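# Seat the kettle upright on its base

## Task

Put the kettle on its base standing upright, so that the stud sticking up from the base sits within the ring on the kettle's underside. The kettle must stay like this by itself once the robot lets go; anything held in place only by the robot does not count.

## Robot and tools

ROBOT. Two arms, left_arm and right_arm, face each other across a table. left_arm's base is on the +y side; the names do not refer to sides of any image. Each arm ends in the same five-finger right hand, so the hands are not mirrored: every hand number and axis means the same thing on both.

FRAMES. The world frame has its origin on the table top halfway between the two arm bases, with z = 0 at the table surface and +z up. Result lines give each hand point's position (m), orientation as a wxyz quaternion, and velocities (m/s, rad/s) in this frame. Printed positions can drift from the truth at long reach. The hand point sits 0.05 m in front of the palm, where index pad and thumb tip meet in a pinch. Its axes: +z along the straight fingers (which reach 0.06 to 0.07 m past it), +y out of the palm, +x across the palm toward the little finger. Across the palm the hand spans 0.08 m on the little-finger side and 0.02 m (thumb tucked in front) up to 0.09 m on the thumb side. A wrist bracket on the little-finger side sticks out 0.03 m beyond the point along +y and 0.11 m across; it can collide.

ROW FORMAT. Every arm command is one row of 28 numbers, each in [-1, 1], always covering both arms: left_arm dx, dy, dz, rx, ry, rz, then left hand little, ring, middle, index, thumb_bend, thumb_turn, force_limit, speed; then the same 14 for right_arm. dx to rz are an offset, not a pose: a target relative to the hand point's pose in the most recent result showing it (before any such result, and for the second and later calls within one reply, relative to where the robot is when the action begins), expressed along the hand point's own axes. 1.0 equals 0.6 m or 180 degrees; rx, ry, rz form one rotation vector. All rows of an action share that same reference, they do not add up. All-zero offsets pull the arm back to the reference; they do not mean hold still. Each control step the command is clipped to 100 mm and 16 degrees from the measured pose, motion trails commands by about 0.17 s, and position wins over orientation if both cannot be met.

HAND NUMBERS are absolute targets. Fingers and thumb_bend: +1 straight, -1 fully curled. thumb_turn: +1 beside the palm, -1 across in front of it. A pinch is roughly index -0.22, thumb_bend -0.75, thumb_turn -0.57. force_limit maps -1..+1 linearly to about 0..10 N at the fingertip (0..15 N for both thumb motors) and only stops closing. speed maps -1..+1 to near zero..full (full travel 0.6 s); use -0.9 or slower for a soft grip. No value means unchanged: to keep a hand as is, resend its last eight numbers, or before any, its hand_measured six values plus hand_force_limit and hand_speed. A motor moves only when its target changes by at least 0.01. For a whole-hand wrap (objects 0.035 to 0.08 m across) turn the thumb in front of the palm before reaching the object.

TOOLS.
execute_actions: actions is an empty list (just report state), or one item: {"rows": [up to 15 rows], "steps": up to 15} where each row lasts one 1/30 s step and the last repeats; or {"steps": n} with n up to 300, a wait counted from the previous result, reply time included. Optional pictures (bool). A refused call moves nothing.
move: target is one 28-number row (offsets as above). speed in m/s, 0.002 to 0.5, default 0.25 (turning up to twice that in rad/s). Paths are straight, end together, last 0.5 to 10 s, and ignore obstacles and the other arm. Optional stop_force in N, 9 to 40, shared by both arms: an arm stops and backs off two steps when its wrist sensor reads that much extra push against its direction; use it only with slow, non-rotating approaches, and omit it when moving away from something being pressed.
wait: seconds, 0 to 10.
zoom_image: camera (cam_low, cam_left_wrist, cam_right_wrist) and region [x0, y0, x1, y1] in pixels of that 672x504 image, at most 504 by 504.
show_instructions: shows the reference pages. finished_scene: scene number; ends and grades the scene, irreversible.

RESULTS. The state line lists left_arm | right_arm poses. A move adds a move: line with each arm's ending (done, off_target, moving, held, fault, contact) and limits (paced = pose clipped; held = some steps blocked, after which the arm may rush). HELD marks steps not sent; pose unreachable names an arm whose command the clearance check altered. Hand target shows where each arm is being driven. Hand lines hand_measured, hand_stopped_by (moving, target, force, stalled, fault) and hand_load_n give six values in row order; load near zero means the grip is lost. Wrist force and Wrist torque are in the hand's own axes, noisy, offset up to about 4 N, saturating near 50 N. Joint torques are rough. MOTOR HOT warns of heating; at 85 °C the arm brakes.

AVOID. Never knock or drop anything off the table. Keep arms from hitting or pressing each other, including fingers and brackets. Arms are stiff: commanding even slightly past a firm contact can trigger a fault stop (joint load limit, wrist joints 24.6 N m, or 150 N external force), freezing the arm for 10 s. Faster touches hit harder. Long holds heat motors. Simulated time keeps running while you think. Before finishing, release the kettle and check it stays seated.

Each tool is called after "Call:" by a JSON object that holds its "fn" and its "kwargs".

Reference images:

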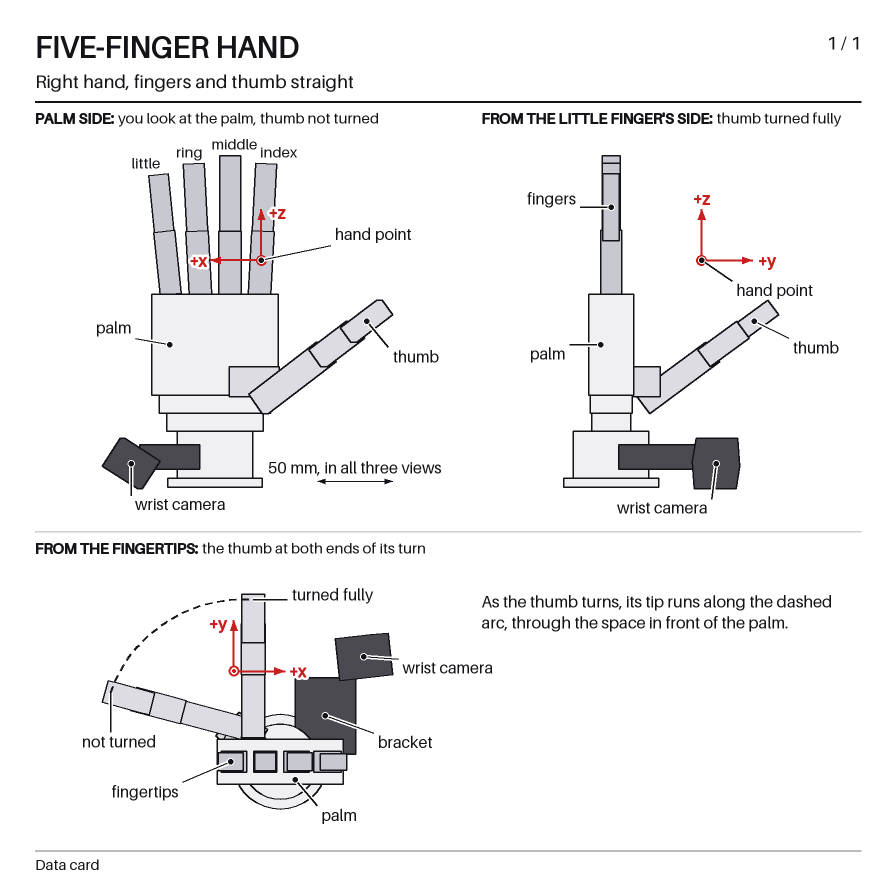

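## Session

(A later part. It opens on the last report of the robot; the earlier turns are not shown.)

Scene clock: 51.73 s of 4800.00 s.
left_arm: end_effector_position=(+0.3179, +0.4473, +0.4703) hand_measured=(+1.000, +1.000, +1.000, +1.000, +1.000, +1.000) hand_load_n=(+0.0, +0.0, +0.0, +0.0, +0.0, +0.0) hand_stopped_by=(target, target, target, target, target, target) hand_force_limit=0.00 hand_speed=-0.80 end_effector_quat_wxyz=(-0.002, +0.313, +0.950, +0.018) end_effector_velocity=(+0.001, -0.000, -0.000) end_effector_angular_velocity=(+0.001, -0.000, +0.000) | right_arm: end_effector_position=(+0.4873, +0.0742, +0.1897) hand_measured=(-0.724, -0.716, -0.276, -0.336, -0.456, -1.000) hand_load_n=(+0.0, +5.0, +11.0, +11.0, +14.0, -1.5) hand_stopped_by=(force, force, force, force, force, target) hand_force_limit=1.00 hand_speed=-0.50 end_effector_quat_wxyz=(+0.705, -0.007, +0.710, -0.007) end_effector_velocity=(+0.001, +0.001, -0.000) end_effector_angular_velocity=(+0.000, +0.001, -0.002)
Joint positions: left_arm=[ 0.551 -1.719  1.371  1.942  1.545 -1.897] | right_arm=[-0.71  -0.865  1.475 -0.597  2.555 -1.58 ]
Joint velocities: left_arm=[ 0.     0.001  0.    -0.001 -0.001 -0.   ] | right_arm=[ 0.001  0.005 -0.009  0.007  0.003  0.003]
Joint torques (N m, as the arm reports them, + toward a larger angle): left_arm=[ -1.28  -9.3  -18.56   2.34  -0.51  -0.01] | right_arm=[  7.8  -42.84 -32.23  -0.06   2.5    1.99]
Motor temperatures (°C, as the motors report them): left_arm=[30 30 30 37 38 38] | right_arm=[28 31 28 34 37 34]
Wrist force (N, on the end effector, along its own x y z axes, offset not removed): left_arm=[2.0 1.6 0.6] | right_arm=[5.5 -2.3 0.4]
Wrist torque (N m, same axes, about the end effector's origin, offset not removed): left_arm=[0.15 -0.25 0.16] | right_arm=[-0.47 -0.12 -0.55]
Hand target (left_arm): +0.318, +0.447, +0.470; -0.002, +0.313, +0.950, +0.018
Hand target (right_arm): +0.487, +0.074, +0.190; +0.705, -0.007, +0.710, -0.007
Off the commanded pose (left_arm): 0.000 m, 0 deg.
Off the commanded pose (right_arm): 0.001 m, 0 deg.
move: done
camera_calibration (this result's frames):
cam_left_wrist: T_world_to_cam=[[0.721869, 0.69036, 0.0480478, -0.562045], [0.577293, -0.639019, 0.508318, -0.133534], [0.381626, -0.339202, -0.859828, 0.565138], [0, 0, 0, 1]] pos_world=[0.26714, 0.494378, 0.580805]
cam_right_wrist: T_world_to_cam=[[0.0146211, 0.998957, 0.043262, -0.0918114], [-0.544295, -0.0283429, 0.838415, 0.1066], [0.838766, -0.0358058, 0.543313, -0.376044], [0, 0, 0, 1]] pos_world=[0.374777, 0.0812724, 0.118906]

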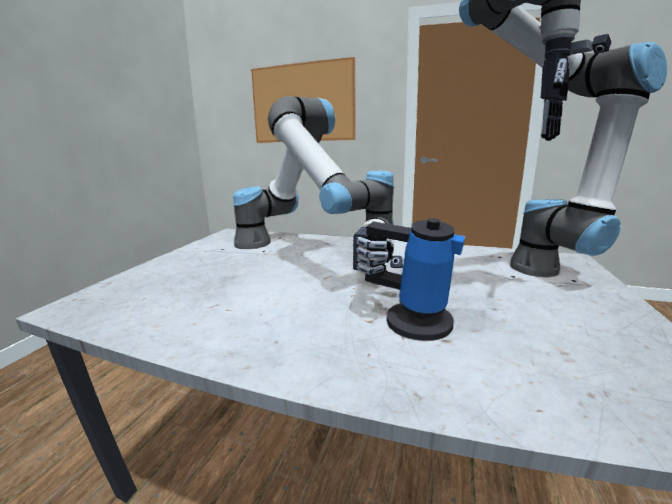

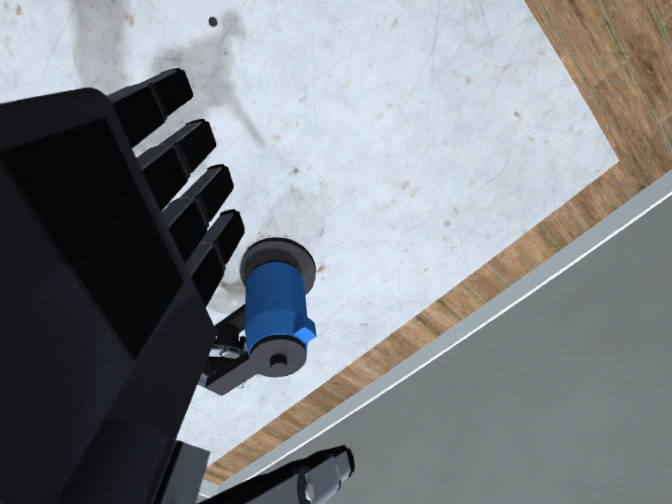

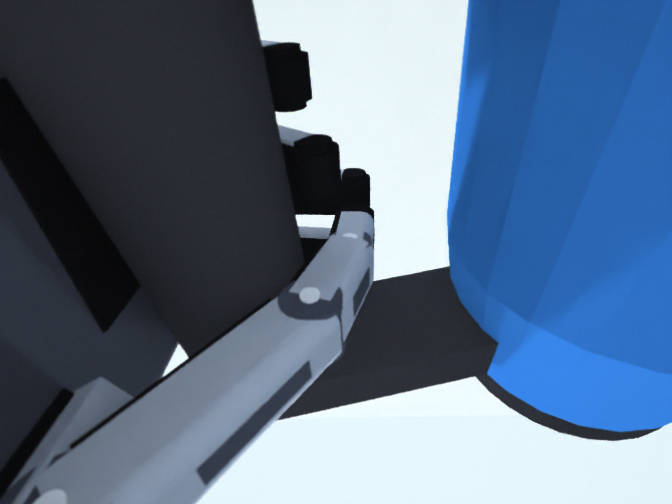

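Call:
{"fn": "move", "kwargs": {"target": [0,0,0,0,0,0,1,1,1,1,1,1,0,-0.8,0.015,-0.03,0,0,0,0.035,-1,-1,-1,-1,-1,-1,1,-0.5], "speed": 0.05}}

Call:
{"fn": "zoom_image", "kwargs": {"camera": "cam_low", "region": [330,200,530,350]}}

Call:
{"fn": "zoom_image", "kwargs": {"camera": "cam_left_wrist", "region": [190,220,390,400]}}

Scene clock: 56.00 s of 4800.00 s.
left_arm: end_effector_position=(+0.3179, +0.4473, +0.4703) hand_measured=(+1.000, +1.000, +1.000, +1.000, +1.000, +1.000) hand_load_n=(+0.0, +0.0, +0.0, +0.0, +0.0, +0.0) hand_stopped_by=(target, target, target, target, target, target) hand_force_limit=0.00 hand_speed=-0.80 end_effector_quat_wxyz=(-0.002, +0.313, +0.950, +0.018) end_effector_velocity=(-0.000, +0.000, +0.000) end_effector_angular_velocity=(-0.001, -0.000, -0.000) | right_arm: end_effector_position=(+0.4873, +0.0562, +0.1811) hand_measured=(-0.724, -0.716, -0.276, -0.336, -0.456, -1.000) hand_load_n=(+0.0, +5.0, +11.0, +11.0, +14.0, -1.5) hand_stopped_by=(force, force, force, force, force, target) hand_force_limit=1.00 hand_speed=-0.50 end_effector_quat_wxyz=(+0.704, +0.031, +0.709, +0.032) end_effector_velocity=(-0.001, -0.001, -0.000) end_effector_angular_velocity=(+0.012, -0.001, +0.001)
Joint positions: left_arm=[ 0.551 -1.719  1.371  1.942  1.545 -1.897] | right_arm=[-0.724 -0.87   1.532 -0.649  2.542 -1.471]
Joint velocities: left_arm=[ 0.    -0.001 -0.    -0.     0.     0.   ] | right_arm=[-0.    -0.001  0.005 -0.006 -0.002  0.011]
Joint torques (N m, as the arm reports them, + toward a larger angle): left_arm=[ -1.71  -9.88 -18.24   2.29  -0.53   0.07] | right_arm=[ -8.01 -55.95  -6.63  -4.26  -2.53   1.75]
Motor temperatures (°C, as the motors report them): left_arm=[30 30 30 37 38 38] | right_arm=[28 31 28 34 37 34]
Wrist force (N, on the end effector, along its own x y z axes, offset not removed): left_arm=[0.1 1.3 0.6] | right_arm=[5.2 -2.4 3.5]
Wrist torque (N m, same axes, about the end effector's origin, offset not removed): left_arm=[0.20 0.07 0.12] | right_arm=[-0.57 -0.16 -0.60]
Hand target (left_arm): +0.318, +0.447, +0.470; -0.002, +0.313, +0.950, +0.018
Hand target (right_arm): +0.487, +0.056, +0.181; +0.704, +0.032, +0.709, +0.032
Off the commanded pose (left_arm): 0.000 m, 0 deg.
Off the commanded pose (right_arm): 0.000 m, 0 deg.
move: done
camera_calibration (this result's frames):
cam_left_wrist: T_world_to_cam=[[0.721869, 0.69036, 0.0480479, -0.562045], [0.577292, -0.639019, 0.508319, -0.133534], [0.381626, -0.339202, -0.859828, 0.565138], [0, 0, 0, 1]] pos_world=[0.26714, 0.494378, 0.580805]
cam_right_wrist: T_world_to_cam=[[0.0154304, 0.988356, 0.151373, -0.0929022], [-0.544293, -0.118692, 0.830456, 0.119793], [0.838753, -0.0952058, 0.536124, -0.367342], [0, 0, 0, 1]] pos_world=[0.374745, 0.0710659, 0.111521]

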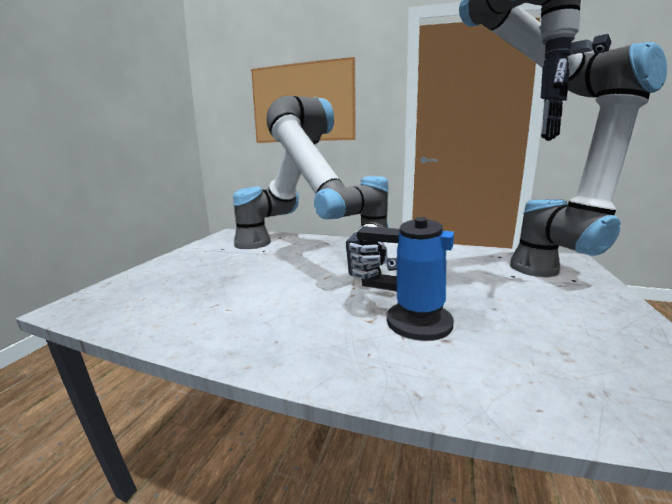

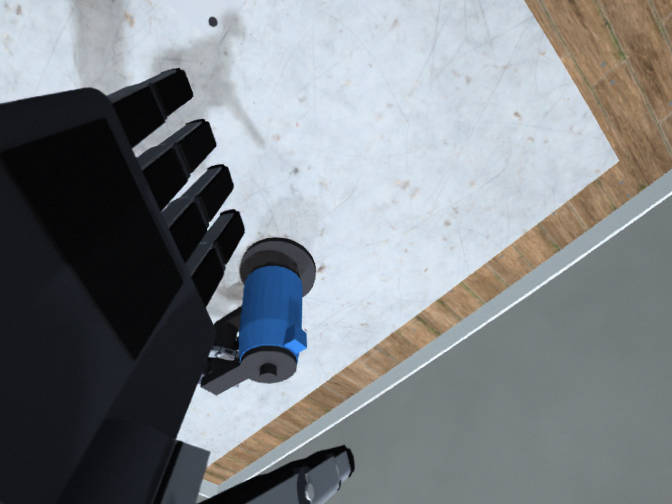

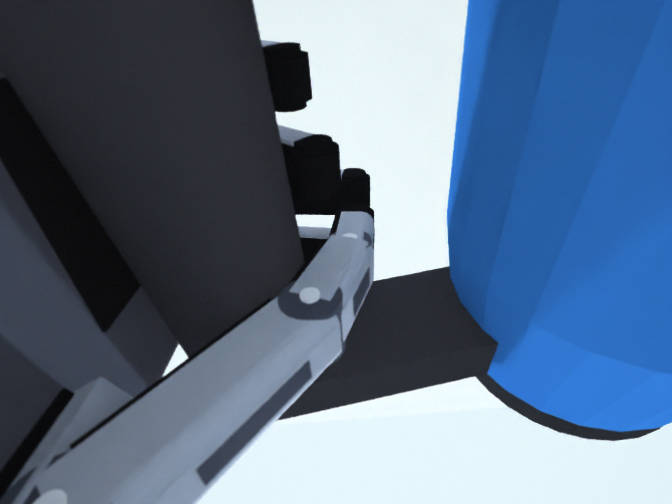

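Region (330, 200, 530, 350) of cam_low's 672x504 image, scaled by 2.520, with more detail than that image has; it fills the top 378 rows of this view, and the rest is white.

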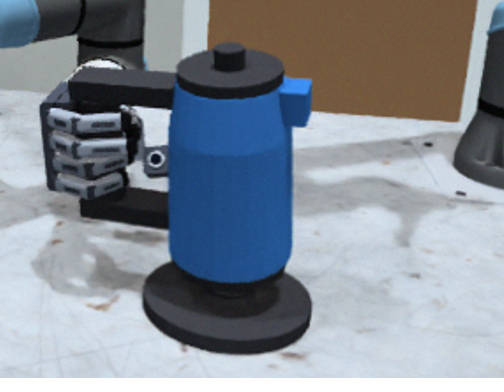

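Region (190, 220, 390, 400) of cam_left_wrist's 672x504 image, scaled by 2.520, with more detail than that image has; it fills the top 454 rows of this view, and the rest is white.

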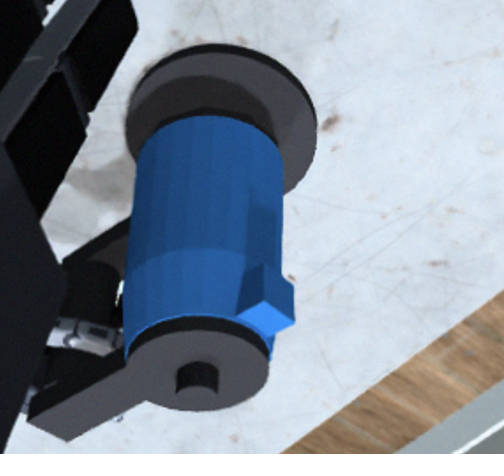

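Call:
{"fn": "move", "kwargs": {"target": [0,0,0,0,0,0,1,1,1,1,1,1,0,-0.8,0.03,0.002,0.005,0,0,0,-1,-1,-1,-1,-1,-1,1,-0.5], "speed": 0.02}}

Call:
{"fn": "zoom_image", "kwargs": {"camera": "cam_low", "region": [330,200,530,350]}}

Call:
{"fn": "zoom_image", "kwargs": {"camera": "cam_left_wrist", "region": [190,220,390,400]}}

Scene clock: 63.97 s of 4800.00 s.
left_arm: end_effector_position=(+0.3179, +0.4473, +0.4703) hand_measured=(+1.000, +1.000, +1.000, +1.000, +1.000, +1.000) hand_load_n=(+0.0, +0.0, +0.0, +0.0, +0.0, +0.0) hand_stopped_by=(target, target, target, target, target, target) hand_force_limit=0.00 hand_speed=-0.80 end_effector_quat_wxyz=(-0.002, +0.313, +0.950, +0.018) end_effector_velocity=(+0.001, -0.001, -0.001) end_effector_angular_velocity=(+0.000, +0.001, -0.000) | right_arm: end_effector_position=(+0.4901, +0.0590, +0.1635) hand_measured=(-0.724, -0.716, -0.276, -0.336, -0.456, -1.000) hand_load_n=(+0.0, +5.0, +11.0, +11.0, +14.0, -1.5) hand_stopped_by=(force, force, force, force, force, target) hand_force_limit=1.00 hand_speed=-0.50 end_effector_quat_wxyz=(+0.704, +0.031, +0.709, +0.032) end_effector_velocity=(+0.002, -0.001, -0.003) end_effector_angular_velocity=(-0.000, +0.000, -0.002)
Joint positions: left_arm=[ 0.551 -1.719  1.371  1.942  1.545 -1.897] | right_arm=[-0.725 -0.838  1.527 -0.677  2.541 -1.471]
Joint velocities: left_arm=[ 0.     0.003 -0.    -0.002  0.     0.   ] | right_arm=[-0.002  0.005  0.    -0.004 -0.     0.   ]
Joint torques (N m, as the arm reports them, + toward a larger angle): left_arm=[ -1.73  -9.23 -18.58   2.31  -0.41   0.06] | right_arm=[ -6.93 -42.85 -30.62  -4.19  -2.45  -0.63]
Motor temperatures (°C, as the motors report them): left_arm=[30 30 30 37 38 38] | right_arm=[28 31 28 34 38 34]
Wrist force (N, on the end effector, along its own x y z axes, offset not removed): left_arm=[1.5 0.7 2.0] | right_arm=[7.1 -2.8 3.5]
Wrist torque (N m, same axes, about the end effector's origin, offset not removed): left_arm=[-0.04 -0.20 0.09] | right_arm=[-0.52 -0.53 -0.51]
Hand target (left_arm): +0.318, +0.447, +0.470; -0.002, +0.313, +0.950, +0.018
Hand target (right_arm): +0.490, +0.059, +0.163; +0.704, +0.031, +0.709, +0.032
Off the commanded pose (left_arm): 0.000 m, 0 deg.
Off the commanded pose (right_arm): 0.000 m, 0 deg.
After step 90, 3.77 s passed at rest.
move: done
camera_calibration (this result's frames):
cam_left_wrist: T_world_to_cam=[[0.721869, 0.69036, 0.0480479, -0.562045], [0.577293, -0.639019, 0.508318, -0.133534], [0.381626, -0.339202, -0.859828, 0.565138], [0, 0, 0, 1]] pos_world=[0.26714, 0.494378, 0.580805]
cam_right_wrist: T_world_to_cam=[[0.0154309, 0.988353, 0.151392, -0.0930451], [-0.544279, -0.118709, 0.830463, 0.136269], [0.838762, -0.0952141, 0.536109, -0.360026], [0, 0, 0, 1]] pos_world=[0.377581, 0.0738582, 0.0939331]

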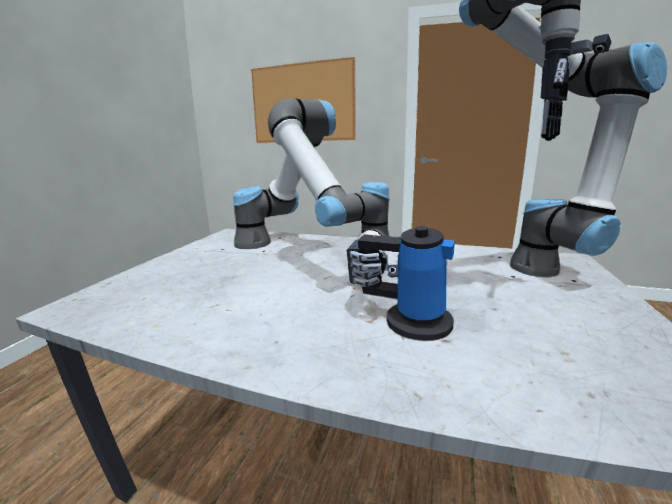

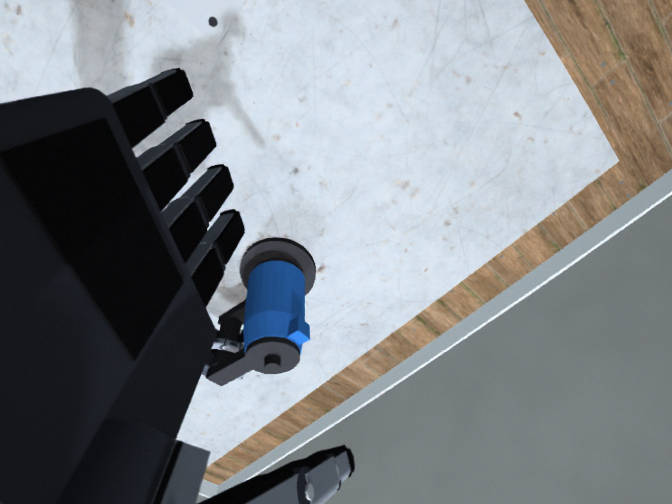

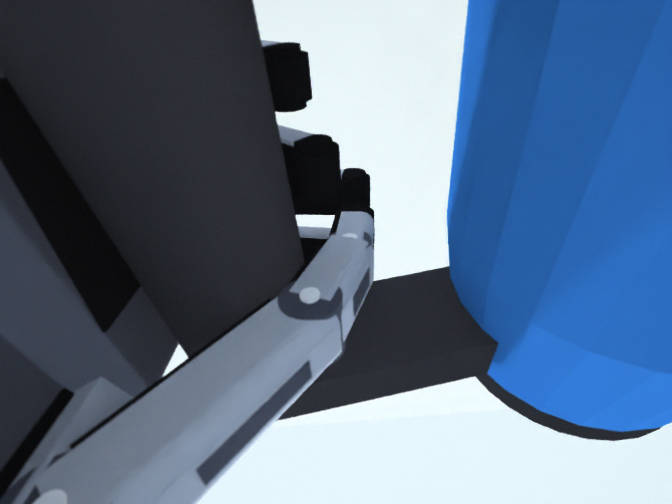

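Region (330, 200, 530, 350) of cam_low's 672x504 image, scaled by 2.520, with more detail than that image has; it fills the top 378 rows of this view, and the rest is white.

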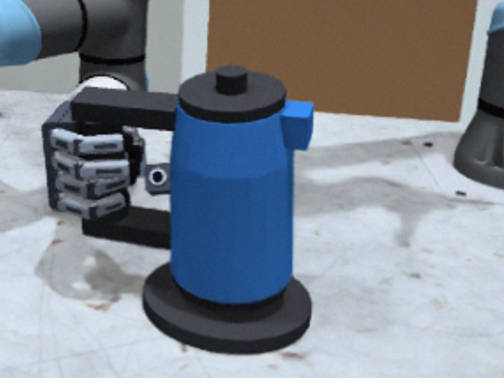

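Region (190, 220, 390, 400) of cam_left_wrist's 672x504 image, scaled by 2.520, with more detail than that image has; it fills the top 454 rows of this view, and the rest is white.

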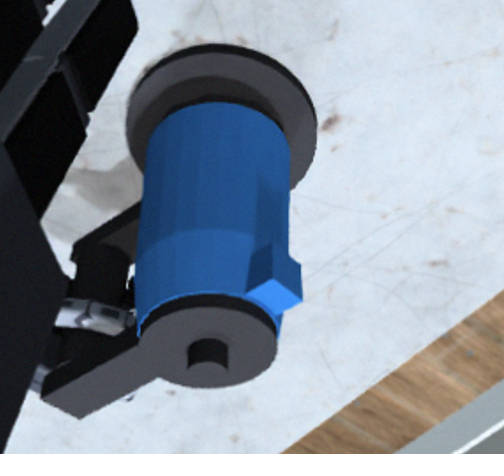

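Aligned; shift −y slightly and lower to contact.

Call:
{"fn": "move", "kwargs": {"target": [0,0,0,0,0,0,1,1,1,1,1,1,0,-0.8,0.045,0,0.004,0,0,0,-1,-1,-1,-1,-1,-1,1,-0.5], "speed": 0.006, "stop_force": 9}}

Call:
{"fn": "zoom_image", "kwargs": {"camera": "cam_low", "region": [330,200,530,350]}}

Call:
{"fn": "zoom_image", "kwargs": {"camera": "cam_left_wrist", "region": [190,220,390,400]}}

Scene clock: 70.97 s of 4800.00 s.
left_arm: end_effector_position=(+0.3179, +0.4473, +0.4703) hand_measured=(+1.000, +1.000, +1.000, +1.000, +1.000, +1.000) hand_load_n=(+0.0, +0.0, +0.0, +0.0, +0.0, +0.0) hand_stopped_by=(target, target, target, target, target, target) hand_force_limit=0.00 hand_speed=-0.80 end_effector_quat_wxyz=(-0.002, +0.313, +0.950, +0.018) end_effector_velocity=(+0.000, -0.000, +0.000) end_effector_angular_velocity=(+0.001, -0.000, -0.000) | right_arm: end_effector_position=(+0.4918, +0.0608, +0.1440) hand_measured=(-0.724, -0.716, -0.276, -0.336, -0.456, -1.000) hand_load_n=(+0.0, +0.5, +11.0, +11.5, +14.0, -1.5) hand_stopped_by=(force, force, force, force, force, target) hand_force_limit=1.00 hand_speed=-0.50 end_effector_quat_wxyz=(+0.704, +0.031, +0.709, +0.032) end_effector_velocity=(-0.001, +0.001, +0.002) end_effector_angular_velocity=(-0.001, +0.001, +0.002)
Joint positions: left_arm=[ 0.551 -1.719  1.371  1.942  1.545 -1.897] | right_arm=[-0.726 -0.804  1.525 -0.709  2.54  -1.471]
Joint velocities: left_arm=[-0.     0.001 -0.     0.    -0.001  0.   ] | right_arm=[ 0.002 -0.003 -0.     0.005  0.     0.   ]
Joint torques (N m, as the arm reports them, + toward a larger angle): left_arm=[ -1.52  -8.65 -18.39   2.38  -0.38   0.09] | right_arm=[ -4.97 -56.23 -25.55   0.67  -2.2   -1.  ]
Motor temperatures (°C, as the motors report them): left_arm=[30 30 30 37 38 38] | right_arm=[28 31 28 34 38 34]
Wrist force (N, on the end effector, along its own x y z axes, offset not removed): left_arm=[2.3 2.3 0.2] | right_arm=[0.6 -2.3 3.3]
Wrist torque (N m, same axes, about the end effector's origin, offset not removed): left_arm=[0.29 -0.27 0.26] | right_arm=[-0.59 -0.02 -0.41]
Hand target (left_arm): +0.318, +0.447, +0.470; -0.002, +0.313, +0.950, +0.018
Hand target (right_arm): +0.492, +0.061, +0.144; +0.704, +0.031, +0.709, +0.032
Off the commanded pose (left_arm): 0.000 m, 0 deg.
Off the commanded pose (right_arm): 0.007 m, 0 deg.
After step 90, 0.40 s passed at rest.
move: contact (right_arm)
camera_calibration (this result's frames):
cam_left_wrist: T_world_to_cam=[[0.721869, 0.69036, 0.0480479, -0.562045], [0.577292, -0.639019, 0.508319, -0.133534], [0.381626, -0.339202, -0.859828, 0.565138], [0, 0, 0, 1]] pos_world=[0.26714, 0.494378, 0.580804]
cam_right_wrist: T_world_to_cam=[[0.015402, 0.988358, 0.151363, -0.0918833], [-0.544264, -0.118702, 0.830473, 0.153535], [0.838772, -0.0951723, 0.5361, -0.350781], [0, 0, 0, 1]] pos_world=[0.379204, 0.0756539, 0.0744543]

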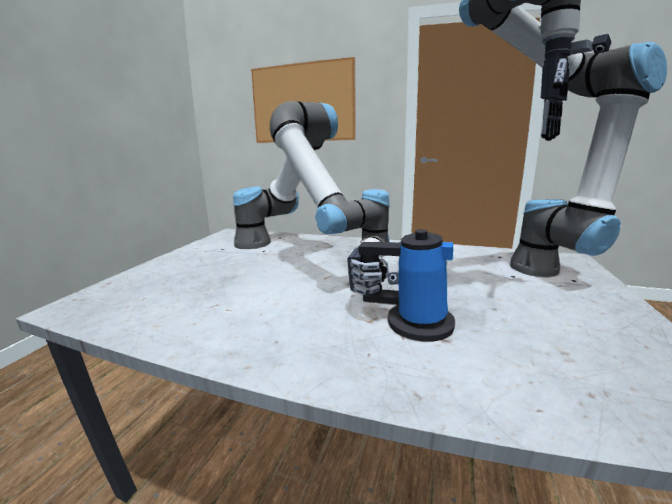

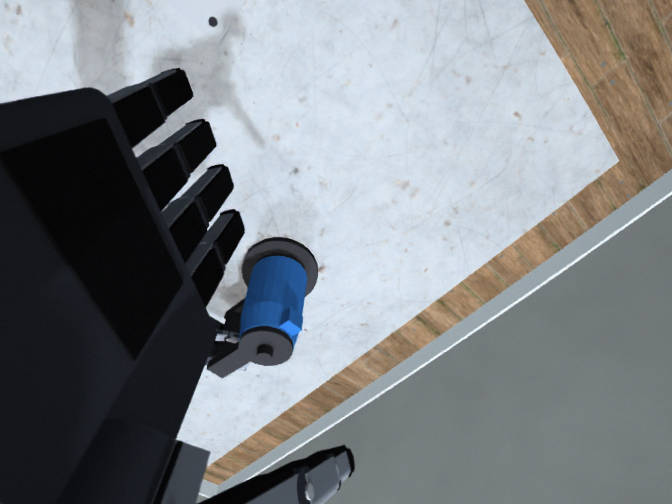

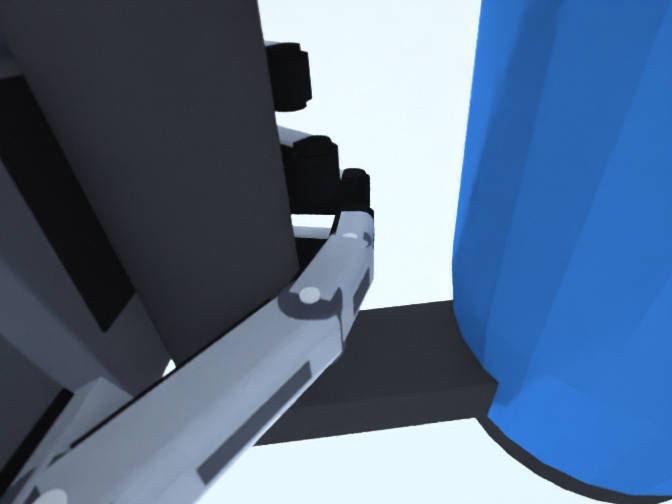

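Region (330, 200, 530, 350) of cam_low's 672x504 image, scaled by 2.520, with more detail than that image has; it fills the top 378 rows of this view, and the rest is white.

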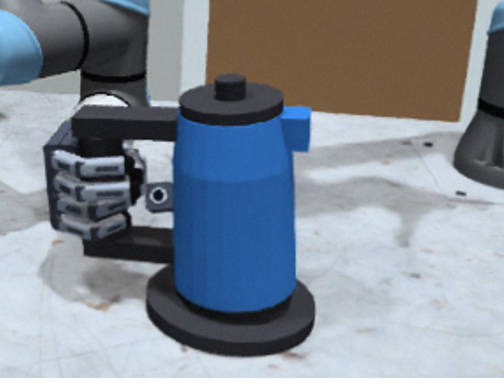

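Region (190, 220, 390, 400) of cam_left_wrist's 672x504 image, scaled by 2.520, with more detail than that image has; it fills the top 454 rows of this view, and the rest is white.

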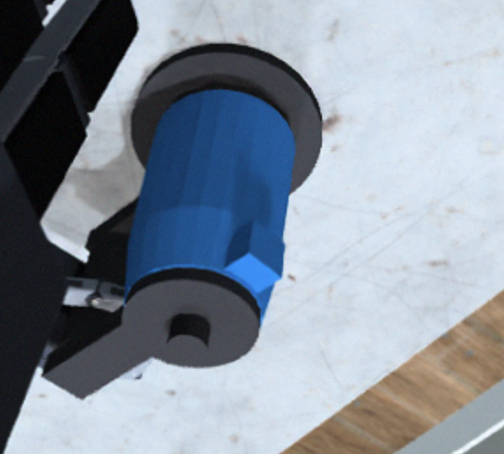

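Base got dragged along, suggesting the stud is engaged. Release and see.

Call:
{"fn": "move", "kwargs": {"target": [0,0,0,0,0,0,1,1,1,1,1,1,0,-0.8,-0.008,0,0,0,0,0,1,1,1,1,0.4,-1,1,-0.5], "speed": 0.01}}

Call:
{"fn": "move", "kwargs": {"target": [0,0,0,0,0,0,1,1,1,1,1,1,0,-0.8,0,-0.01,-0.06,0,0,0,1,1,1,1,0.4,-1,1,-0.5], "speed": 0.05}}

Call:
{"fn": "move", "kwargs": {"target": [0,0,0,0,0,0,1,1,1,1,1,1,0,-0.8,-0.03,-0.15,0,0,0,0,1,1,1,1,0.4,-1,1,-0.5], "speed": 0.1}}

Call:
{"fn": "zoom_image", "kwargs": {"camera": "cam_low", "region": [330,200,530,350]}}

Call:
{"fn": "zoom_image", "kwargs": {"camera": "cam_left_wrist", "region": [190,220,390,400]}}

Scene clock: 78.30 s of 4800.00 s.
left_arm: end_effector_position=(+0.3179, +0.4473, +0.4703) hand_measured=(+1.000, +1.000, +1.000, +1.000, +1.000, +1.000) hand_load_n=(+0.0, +0.0, +0.0, +0.0, +0.0, +0.0) hand_stopped_by=(target, target, target, target, target, target) hand_force_limit=0.00 hand_speed=-0.80 end_effector_quat_wxyz=(-0.002, +0.313, +0.950, +0.018) end_effector_velocity=(-0.000, -0.000, -0.000) end_effector_angular_velocity=(-0.001, +0.001, -0.000) | right_arm: end_effector_position=(+0.4918, +0.0604, +0.1488) hand_measured=(+1.000, +1.000, +1.000, +1.000, +0.400, -1.000) hand_load_n=(+0.0, +0.0, +0.0, +0.0, +0.0, +0.0) hand_stopped_by=(target, target, target, target, target, target) hand_force_limit=1.00 hand_speed=-0.50 end_effector_quat_wxyz=(+0.704, +0.031, +0.709, +0.032) end_effector_velocity=(-0.000, +0.000, -0.000) end_effector_angular_velocity=(-0.001, +0.000, +0.000)
Joint positions: left_arm=[ 0.551 -1.719  1.371  1.942  1.545 -1.897] | right_arm=[-0.726 -0.812  1.525 -0.701  2.54  -1.471]
Joint velocities: left_arm=[-0.     0.001 -0.    -0.001  0.001  0.   ] | right_arm=[ 0.     0.    -0.     0.001  0.    -0.001]
Joint torques (N m, as the arm reports them, + toward a larger angle): left_arm=[ -1.52  -9.22 -18.3    2.38  -0.48   0.02] | right_arm=[ -6.06 -52.13 -28.16   1.3   -2.46  -1.28]
Motor temperatures (°C, as the motors report them): left_arm=[30 30 30 37 38 38] | right_arm=[28 31 28 34 38 34]
Wrist force (N, on the end effector, along its own x y z axes, offset not removed): left_arm=[1.0 2.9 -0.1] | right_arm=[1.3 -1.4 3.9]
Wrist torque (N m, same axes, about the end effector's origin, offset not removed): left_arm=[0.43 -0.05 0.15] | right_arm=[-0.58 -0.33 -0.06]
Hand target (left_arm): +0.318, +0.447, +0.470; -0.002, +0.313, +0.950, +0.018
Hand target (right_arm): +0.492, +0.060, +0.149; +0.704, +0.031, +0.709, +0.032
Off the commanded pose (left_arm): 0.000 m, 0 deg.
Off the commanded pose (right_arm): 0.000 m, 0 deg.
After step 90, 1.97 s passed at rest.
move: done
camera_calibration (this result's frames):
cam_left_wrist: T_world_to_cam=[[0.721869, 0.69036, 0.0480479, -0.562045], [0.577293, -0.639019, 0.508318, -0.133534], [0.381626, -0.339202, -0.859828, 0.565138], [0, 0, 0, 1]] pos_world=[0.26714, 0.494378, 0.580804]
cam_right_wrist: T_world_to_cam=[[0.0154039, 0.988359, 0.151359, -0.092173], [-0.544263, -0.118698, 0.830475, 0.149531], [0.838773, -0.0951715, 0.536099, -0.353413], [0, 0, 0, 1]] pos_world=[0.379237, 0.0752142, 0.0792336]

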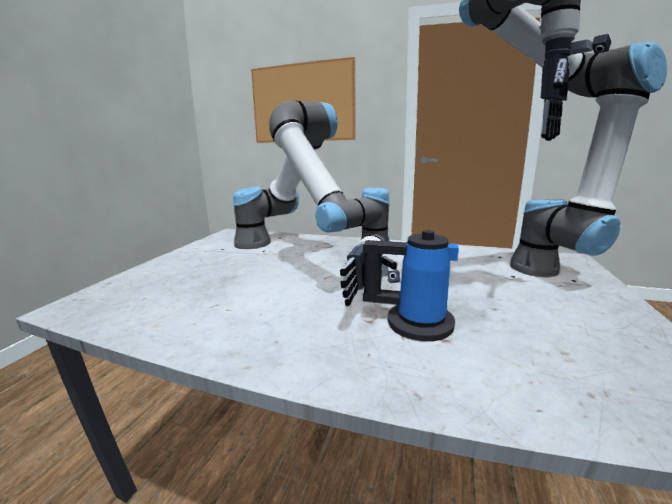

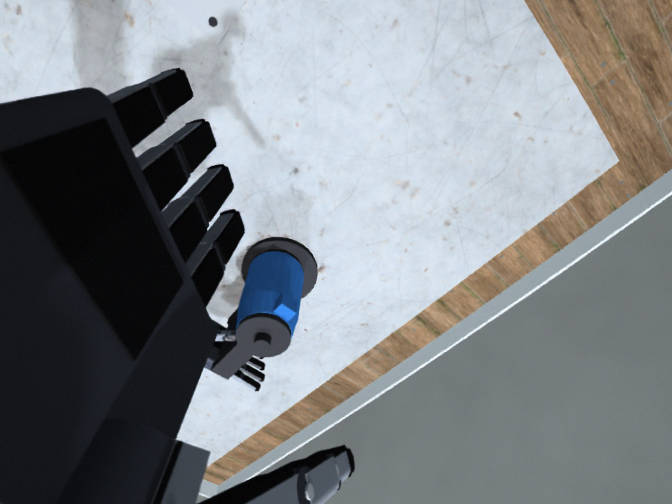

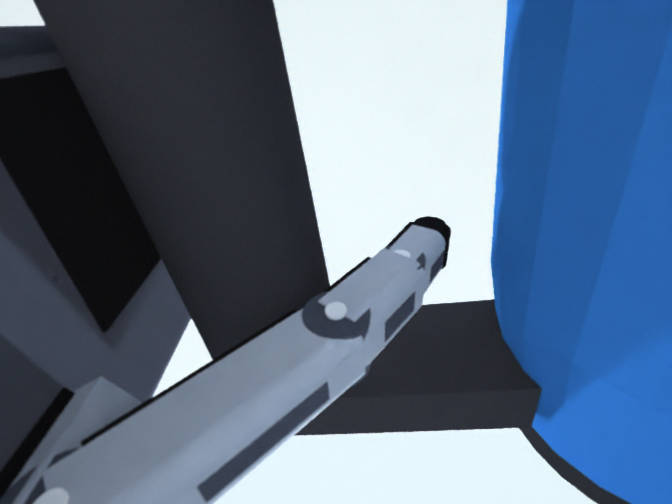

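Scene clock: 79.43 s of 4800.00 s.
left_arm: end_effector_position=(+0.3179, +0.4473, +0.4703) hand_measured=(+1.000, +1.000, +1.000, +1.000, +1.000, +1.000) hand_load_n=(+0.0, +0.0, +0.0, +0.0, +0.0, +0.0) hand_stopped_by=(target, target, target, target, target, target) hand_force_limit=0.00 hand_speed=-0.80 end_effector_quat_wxyz=(-0.002, +0.313, +0.950, +0.018) end_effector_velocity=(+0.001, +0.000, +0.000) end_effector_angular_velocity=(+0.002, -0.002, -0.000) | right_arm: end_effector_position=(+0.4560, +0.0544, +0.1485) hand_measured=(+1.000, +1.000, +1.000, +1.000, +0.400, -1.000) hand_load_n=(+0.0, +0.0, +0.0, +0.0, +0.0, +0.0) hand_stopped_by=(target, target, target, target, target, target) hand_force_limit=1.00 hand_speed=-0.50 end_effector_quat_wxyz=(+0.704, +0.031, +0.709, +0.032) end_effector_velocity=(-0.002, +0.000, +0.001) end_effector_angular_velocity=(+0.001, -0.001, +0.000)
Joint positions: left_arm=[ 0.551 -1.719  1.371  1.942  1.545 -1.897] | right_arm=[-0.68  -0.843  1.589 -0.732  2.586 -1.47 ]
Joint velocities: left_arm=[ 0.     0.001 -0.     0.    -0.002  0.   ] | right_arm=[ 0.003 -0.002  0.003 -0.003  0.003 -0.001]
Joint torques (N m, as the arm reports them, + toward a larger angle): left_arm=[ -1.51  -9.24 -17.85   2.39  -0.52  -0.03] | right_arm=[  6.59 -51.63  -5.38  -3.29   2.55   0.43]
Motor temperatures (°C, as the motors report them): left_arm=[30 30 30 37 38 38] | right_arm=[28 31 28 34 38 34]
Wrist force (N, on the end effector, along its own x y z axes, offset not removed): left_arm=[0.4 2.1 0.4] | right_arm=[-1.2 -3.0 2.0]
Wrist torque (N m, same axes, about the end effector's origin, offset not removed): left_arm=[0.23 0.05 0.09] | right_arm=[-0.54 0.16 -0.14]
Hand target (left_arm): +0.318, +0.447, +0.470; -0.002, +0.313, +0.950, +0.018
Hand target (right_arm): +0.456, +0.054, +0.148; +0.704, +0.031, +0.709, +0.032
Off the commanded pose (left_arm): 0.000 m, 0 deg.
Off the commanded pose (right_arm): 0.000 m, 0 deg.
move: done
camera_calibration (this result's frames):
cam_left_wrist: T_world_to_cam=[[0.721869, 0.69036, 0.0480478, -0.562045], [0.577293, -0.639019, 0.508319, -0.133534], [0.381626, -0.339202, -0.859828, 0.565138], [0, 0, 0, 1]] pos_world=[0.26714, 0.494378, 0.580805]
cam_right_wrist: T_world_to_cam=[[0.0154135, 0.988351, 0.151412, -0.0857032], [-0.544238, -0.11874, 0.830485, 0.12961], [0.838789, -0.0952048, 0.536068, -0.323837], [0, 0, 0, 1]] pos_world=[0.343491, 0.0692639, 0.0789359]

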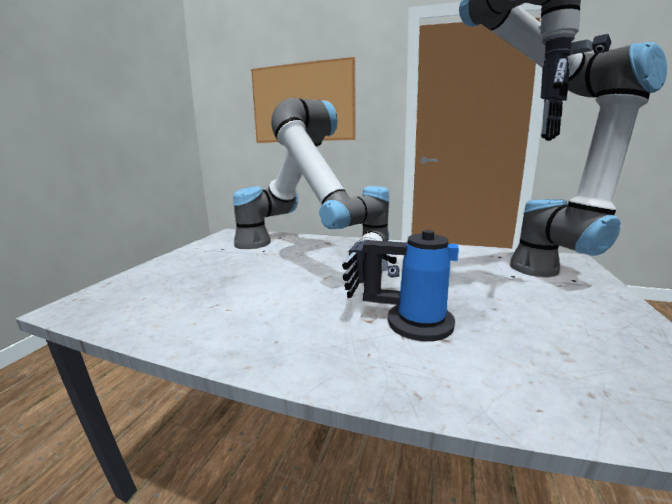

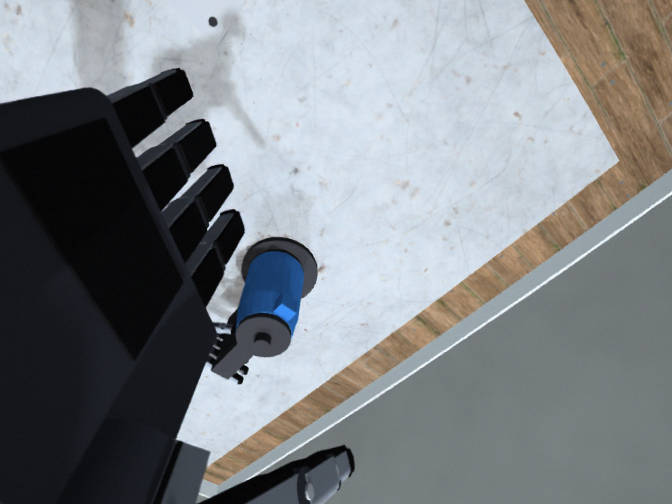

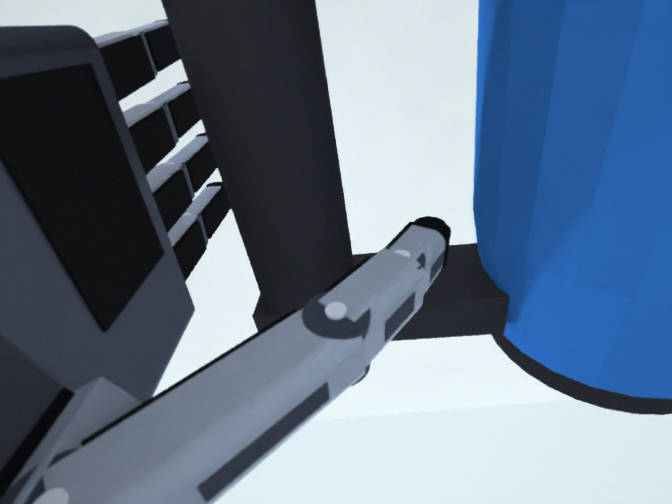

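Scene clock: 80.83 s of 4800.00 s.
left_arm: end_effector_position=(+0.3179, +0.4473, +0.4703) hand_measured=(+1.000, +1.000, +1.000, +1.000, +1.000, +1.000) hand_load_n=(+0.0, +0.0, +0.0, +0.0, +0.0, +0.0) hand_stopped_by=(target, target, target, target, target, target) hand_force_limit=0.00 hand_speed=-0.80 end_effector_quat_wxyz=(-0.002, +0.313, +0.950, +0.018) end_effector_velocity=(-0.000, +0.001, +0.001) end_effector_angular_velocity=(-0.001, -0.003, +0.000) | right_arm: end_effector_position=(+0.4562, -0.0365, +0.1582) hand_measured=(+1.000, +1.000, +1.000, +1.000, +0.400, -1.000) hand_load_n=(+0.0, +0.0, +0.0, +0.0, +0.0, +0.0) hand_stopped_by=(target, target, target, target, target, target) hand_force_limit=1.00 hand_speed=-0.50 end_effector_quat_wxyz=(+0.704, +0.031, +0.709, +0.032) end_effector_velocity=(-0.000, -0.003, -0.000) end_effector_angular_velocity=(-0.001, +0.000, +0.000)
Joint positions: left_arm=[ 0.551 -1.719  1.371  1.942  1.545 -1.897] | right_arm=[-0.779 -1.006  1.869 -0.851  2.487 -1.472]
Joint velocities: left_arm=[ 0.    -0.002 -0.001  0.001 -0.001 -0.   ] | right_arm=[-0.004 -0.005  0.009 -0.004 -0.004 -0.001]
Joint torques (N m, as the arm reports them, + toward a larger angle): left_arm=[ -1.45  -9.58 -17.69   2.35  -0.51  -0.04] | right_arm=[ -8.42 -44.4   -0.88  -2.45  -2.02  -1.23]
Motor temperatures (°C, as the motors report them): left_arm=[30 30 30 37 38 38] | right_arm=[28 31 28 34 38 34]
Wrist force (N, on the end effector, along its own x y z axes, offset not removed): left_arm=[-0.8 0.6 -0.6] | right_arm=[0.8 -3.6 1.6]
Wrist torque (N m, same axes, about the end effector's origin, offset not removed): left_arm=[0.12 0.20 0.04] | right_arm=[-0.65 -0.24 -0.16]
Hand target (left_arm): +0.318, +0.447, +0.470; -0.002, +0.313, +0.950, +0.018
Hand target (right_arm): +0.456, -0.037, +0.158; +0.704, +0.031, +0.709, +0.032
Off the commanded pose (left_arm): 0.000 m, 0 deg.
Off the commanded pose (right_arm): 0.000 m, 0 deg.
move: done
camera_calibration (this result's frames):
cam_left_wrist: T_world_to_cam=[[0.721869, 0.69036, 0.0480479, -0.562045], [0.577293, -0.639019, 0.508318, -0.133534], [0.381626, -0.339201, -0.859828, 0.565138], [0, 0, 0, 1]] pos_world=[0.26714, 0.494378, 0.580805]
cam_right_wrist: T_world_to_cam=[[0.0155121, 0.988349, 0.151412, 0.00270376], [-0.544196, -0.118692, 0.83052, 0.110832], [0.838815, -0.095281, 0.536014, -0.337825], [0, 0, 0, 1]] pos_world=[0.343645, -0.0217056, 0.0886211]

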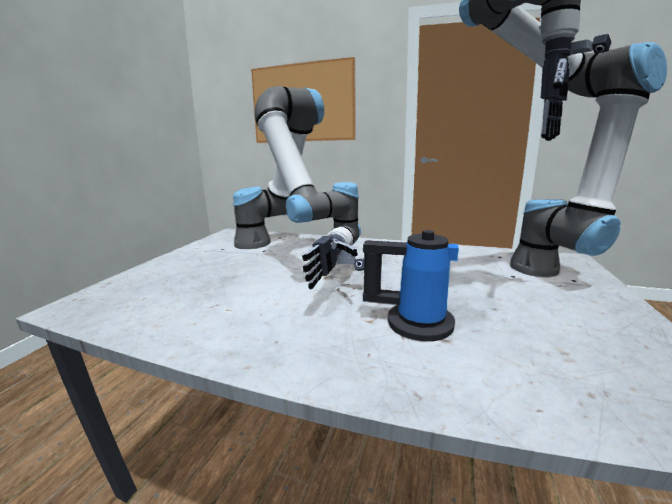

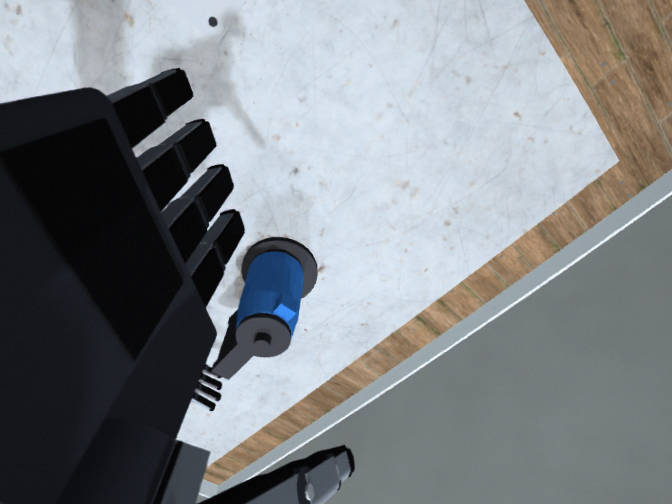

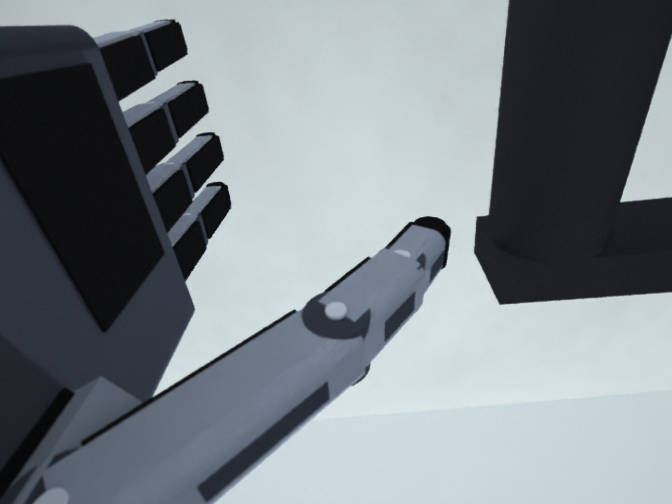

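Region (330, 200, 530, 350) of cam_low's 672x504 image, scaled by 2.520, with more detail than that image has; it fills the top 378 rows of this view, and the rest is white.

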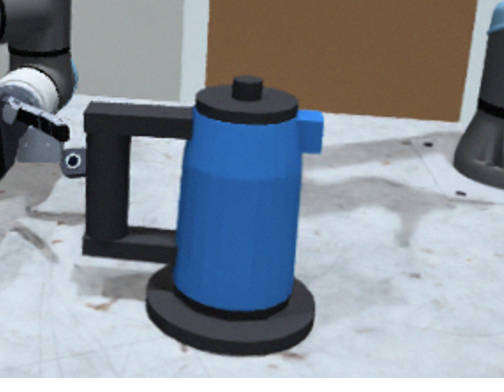

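Region (190, 220, 390, 400) of cam_left_wrist's 672x504 image, scaled by 2.520, with more detail than that image has; it fills the top 454 rows of this view, and the rest is white.

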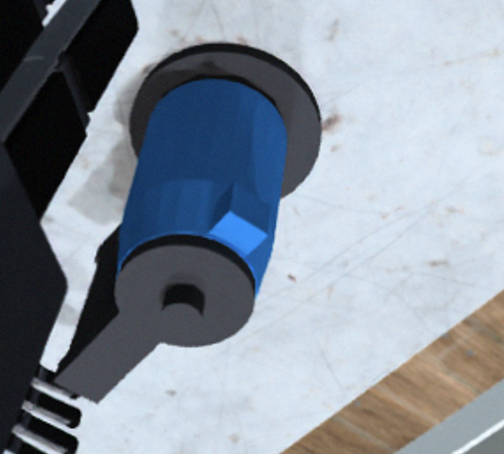

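Call:
{"fn": "finished_scene", "kwargs": {"scene": 1}}

The scene is finished: the task was done.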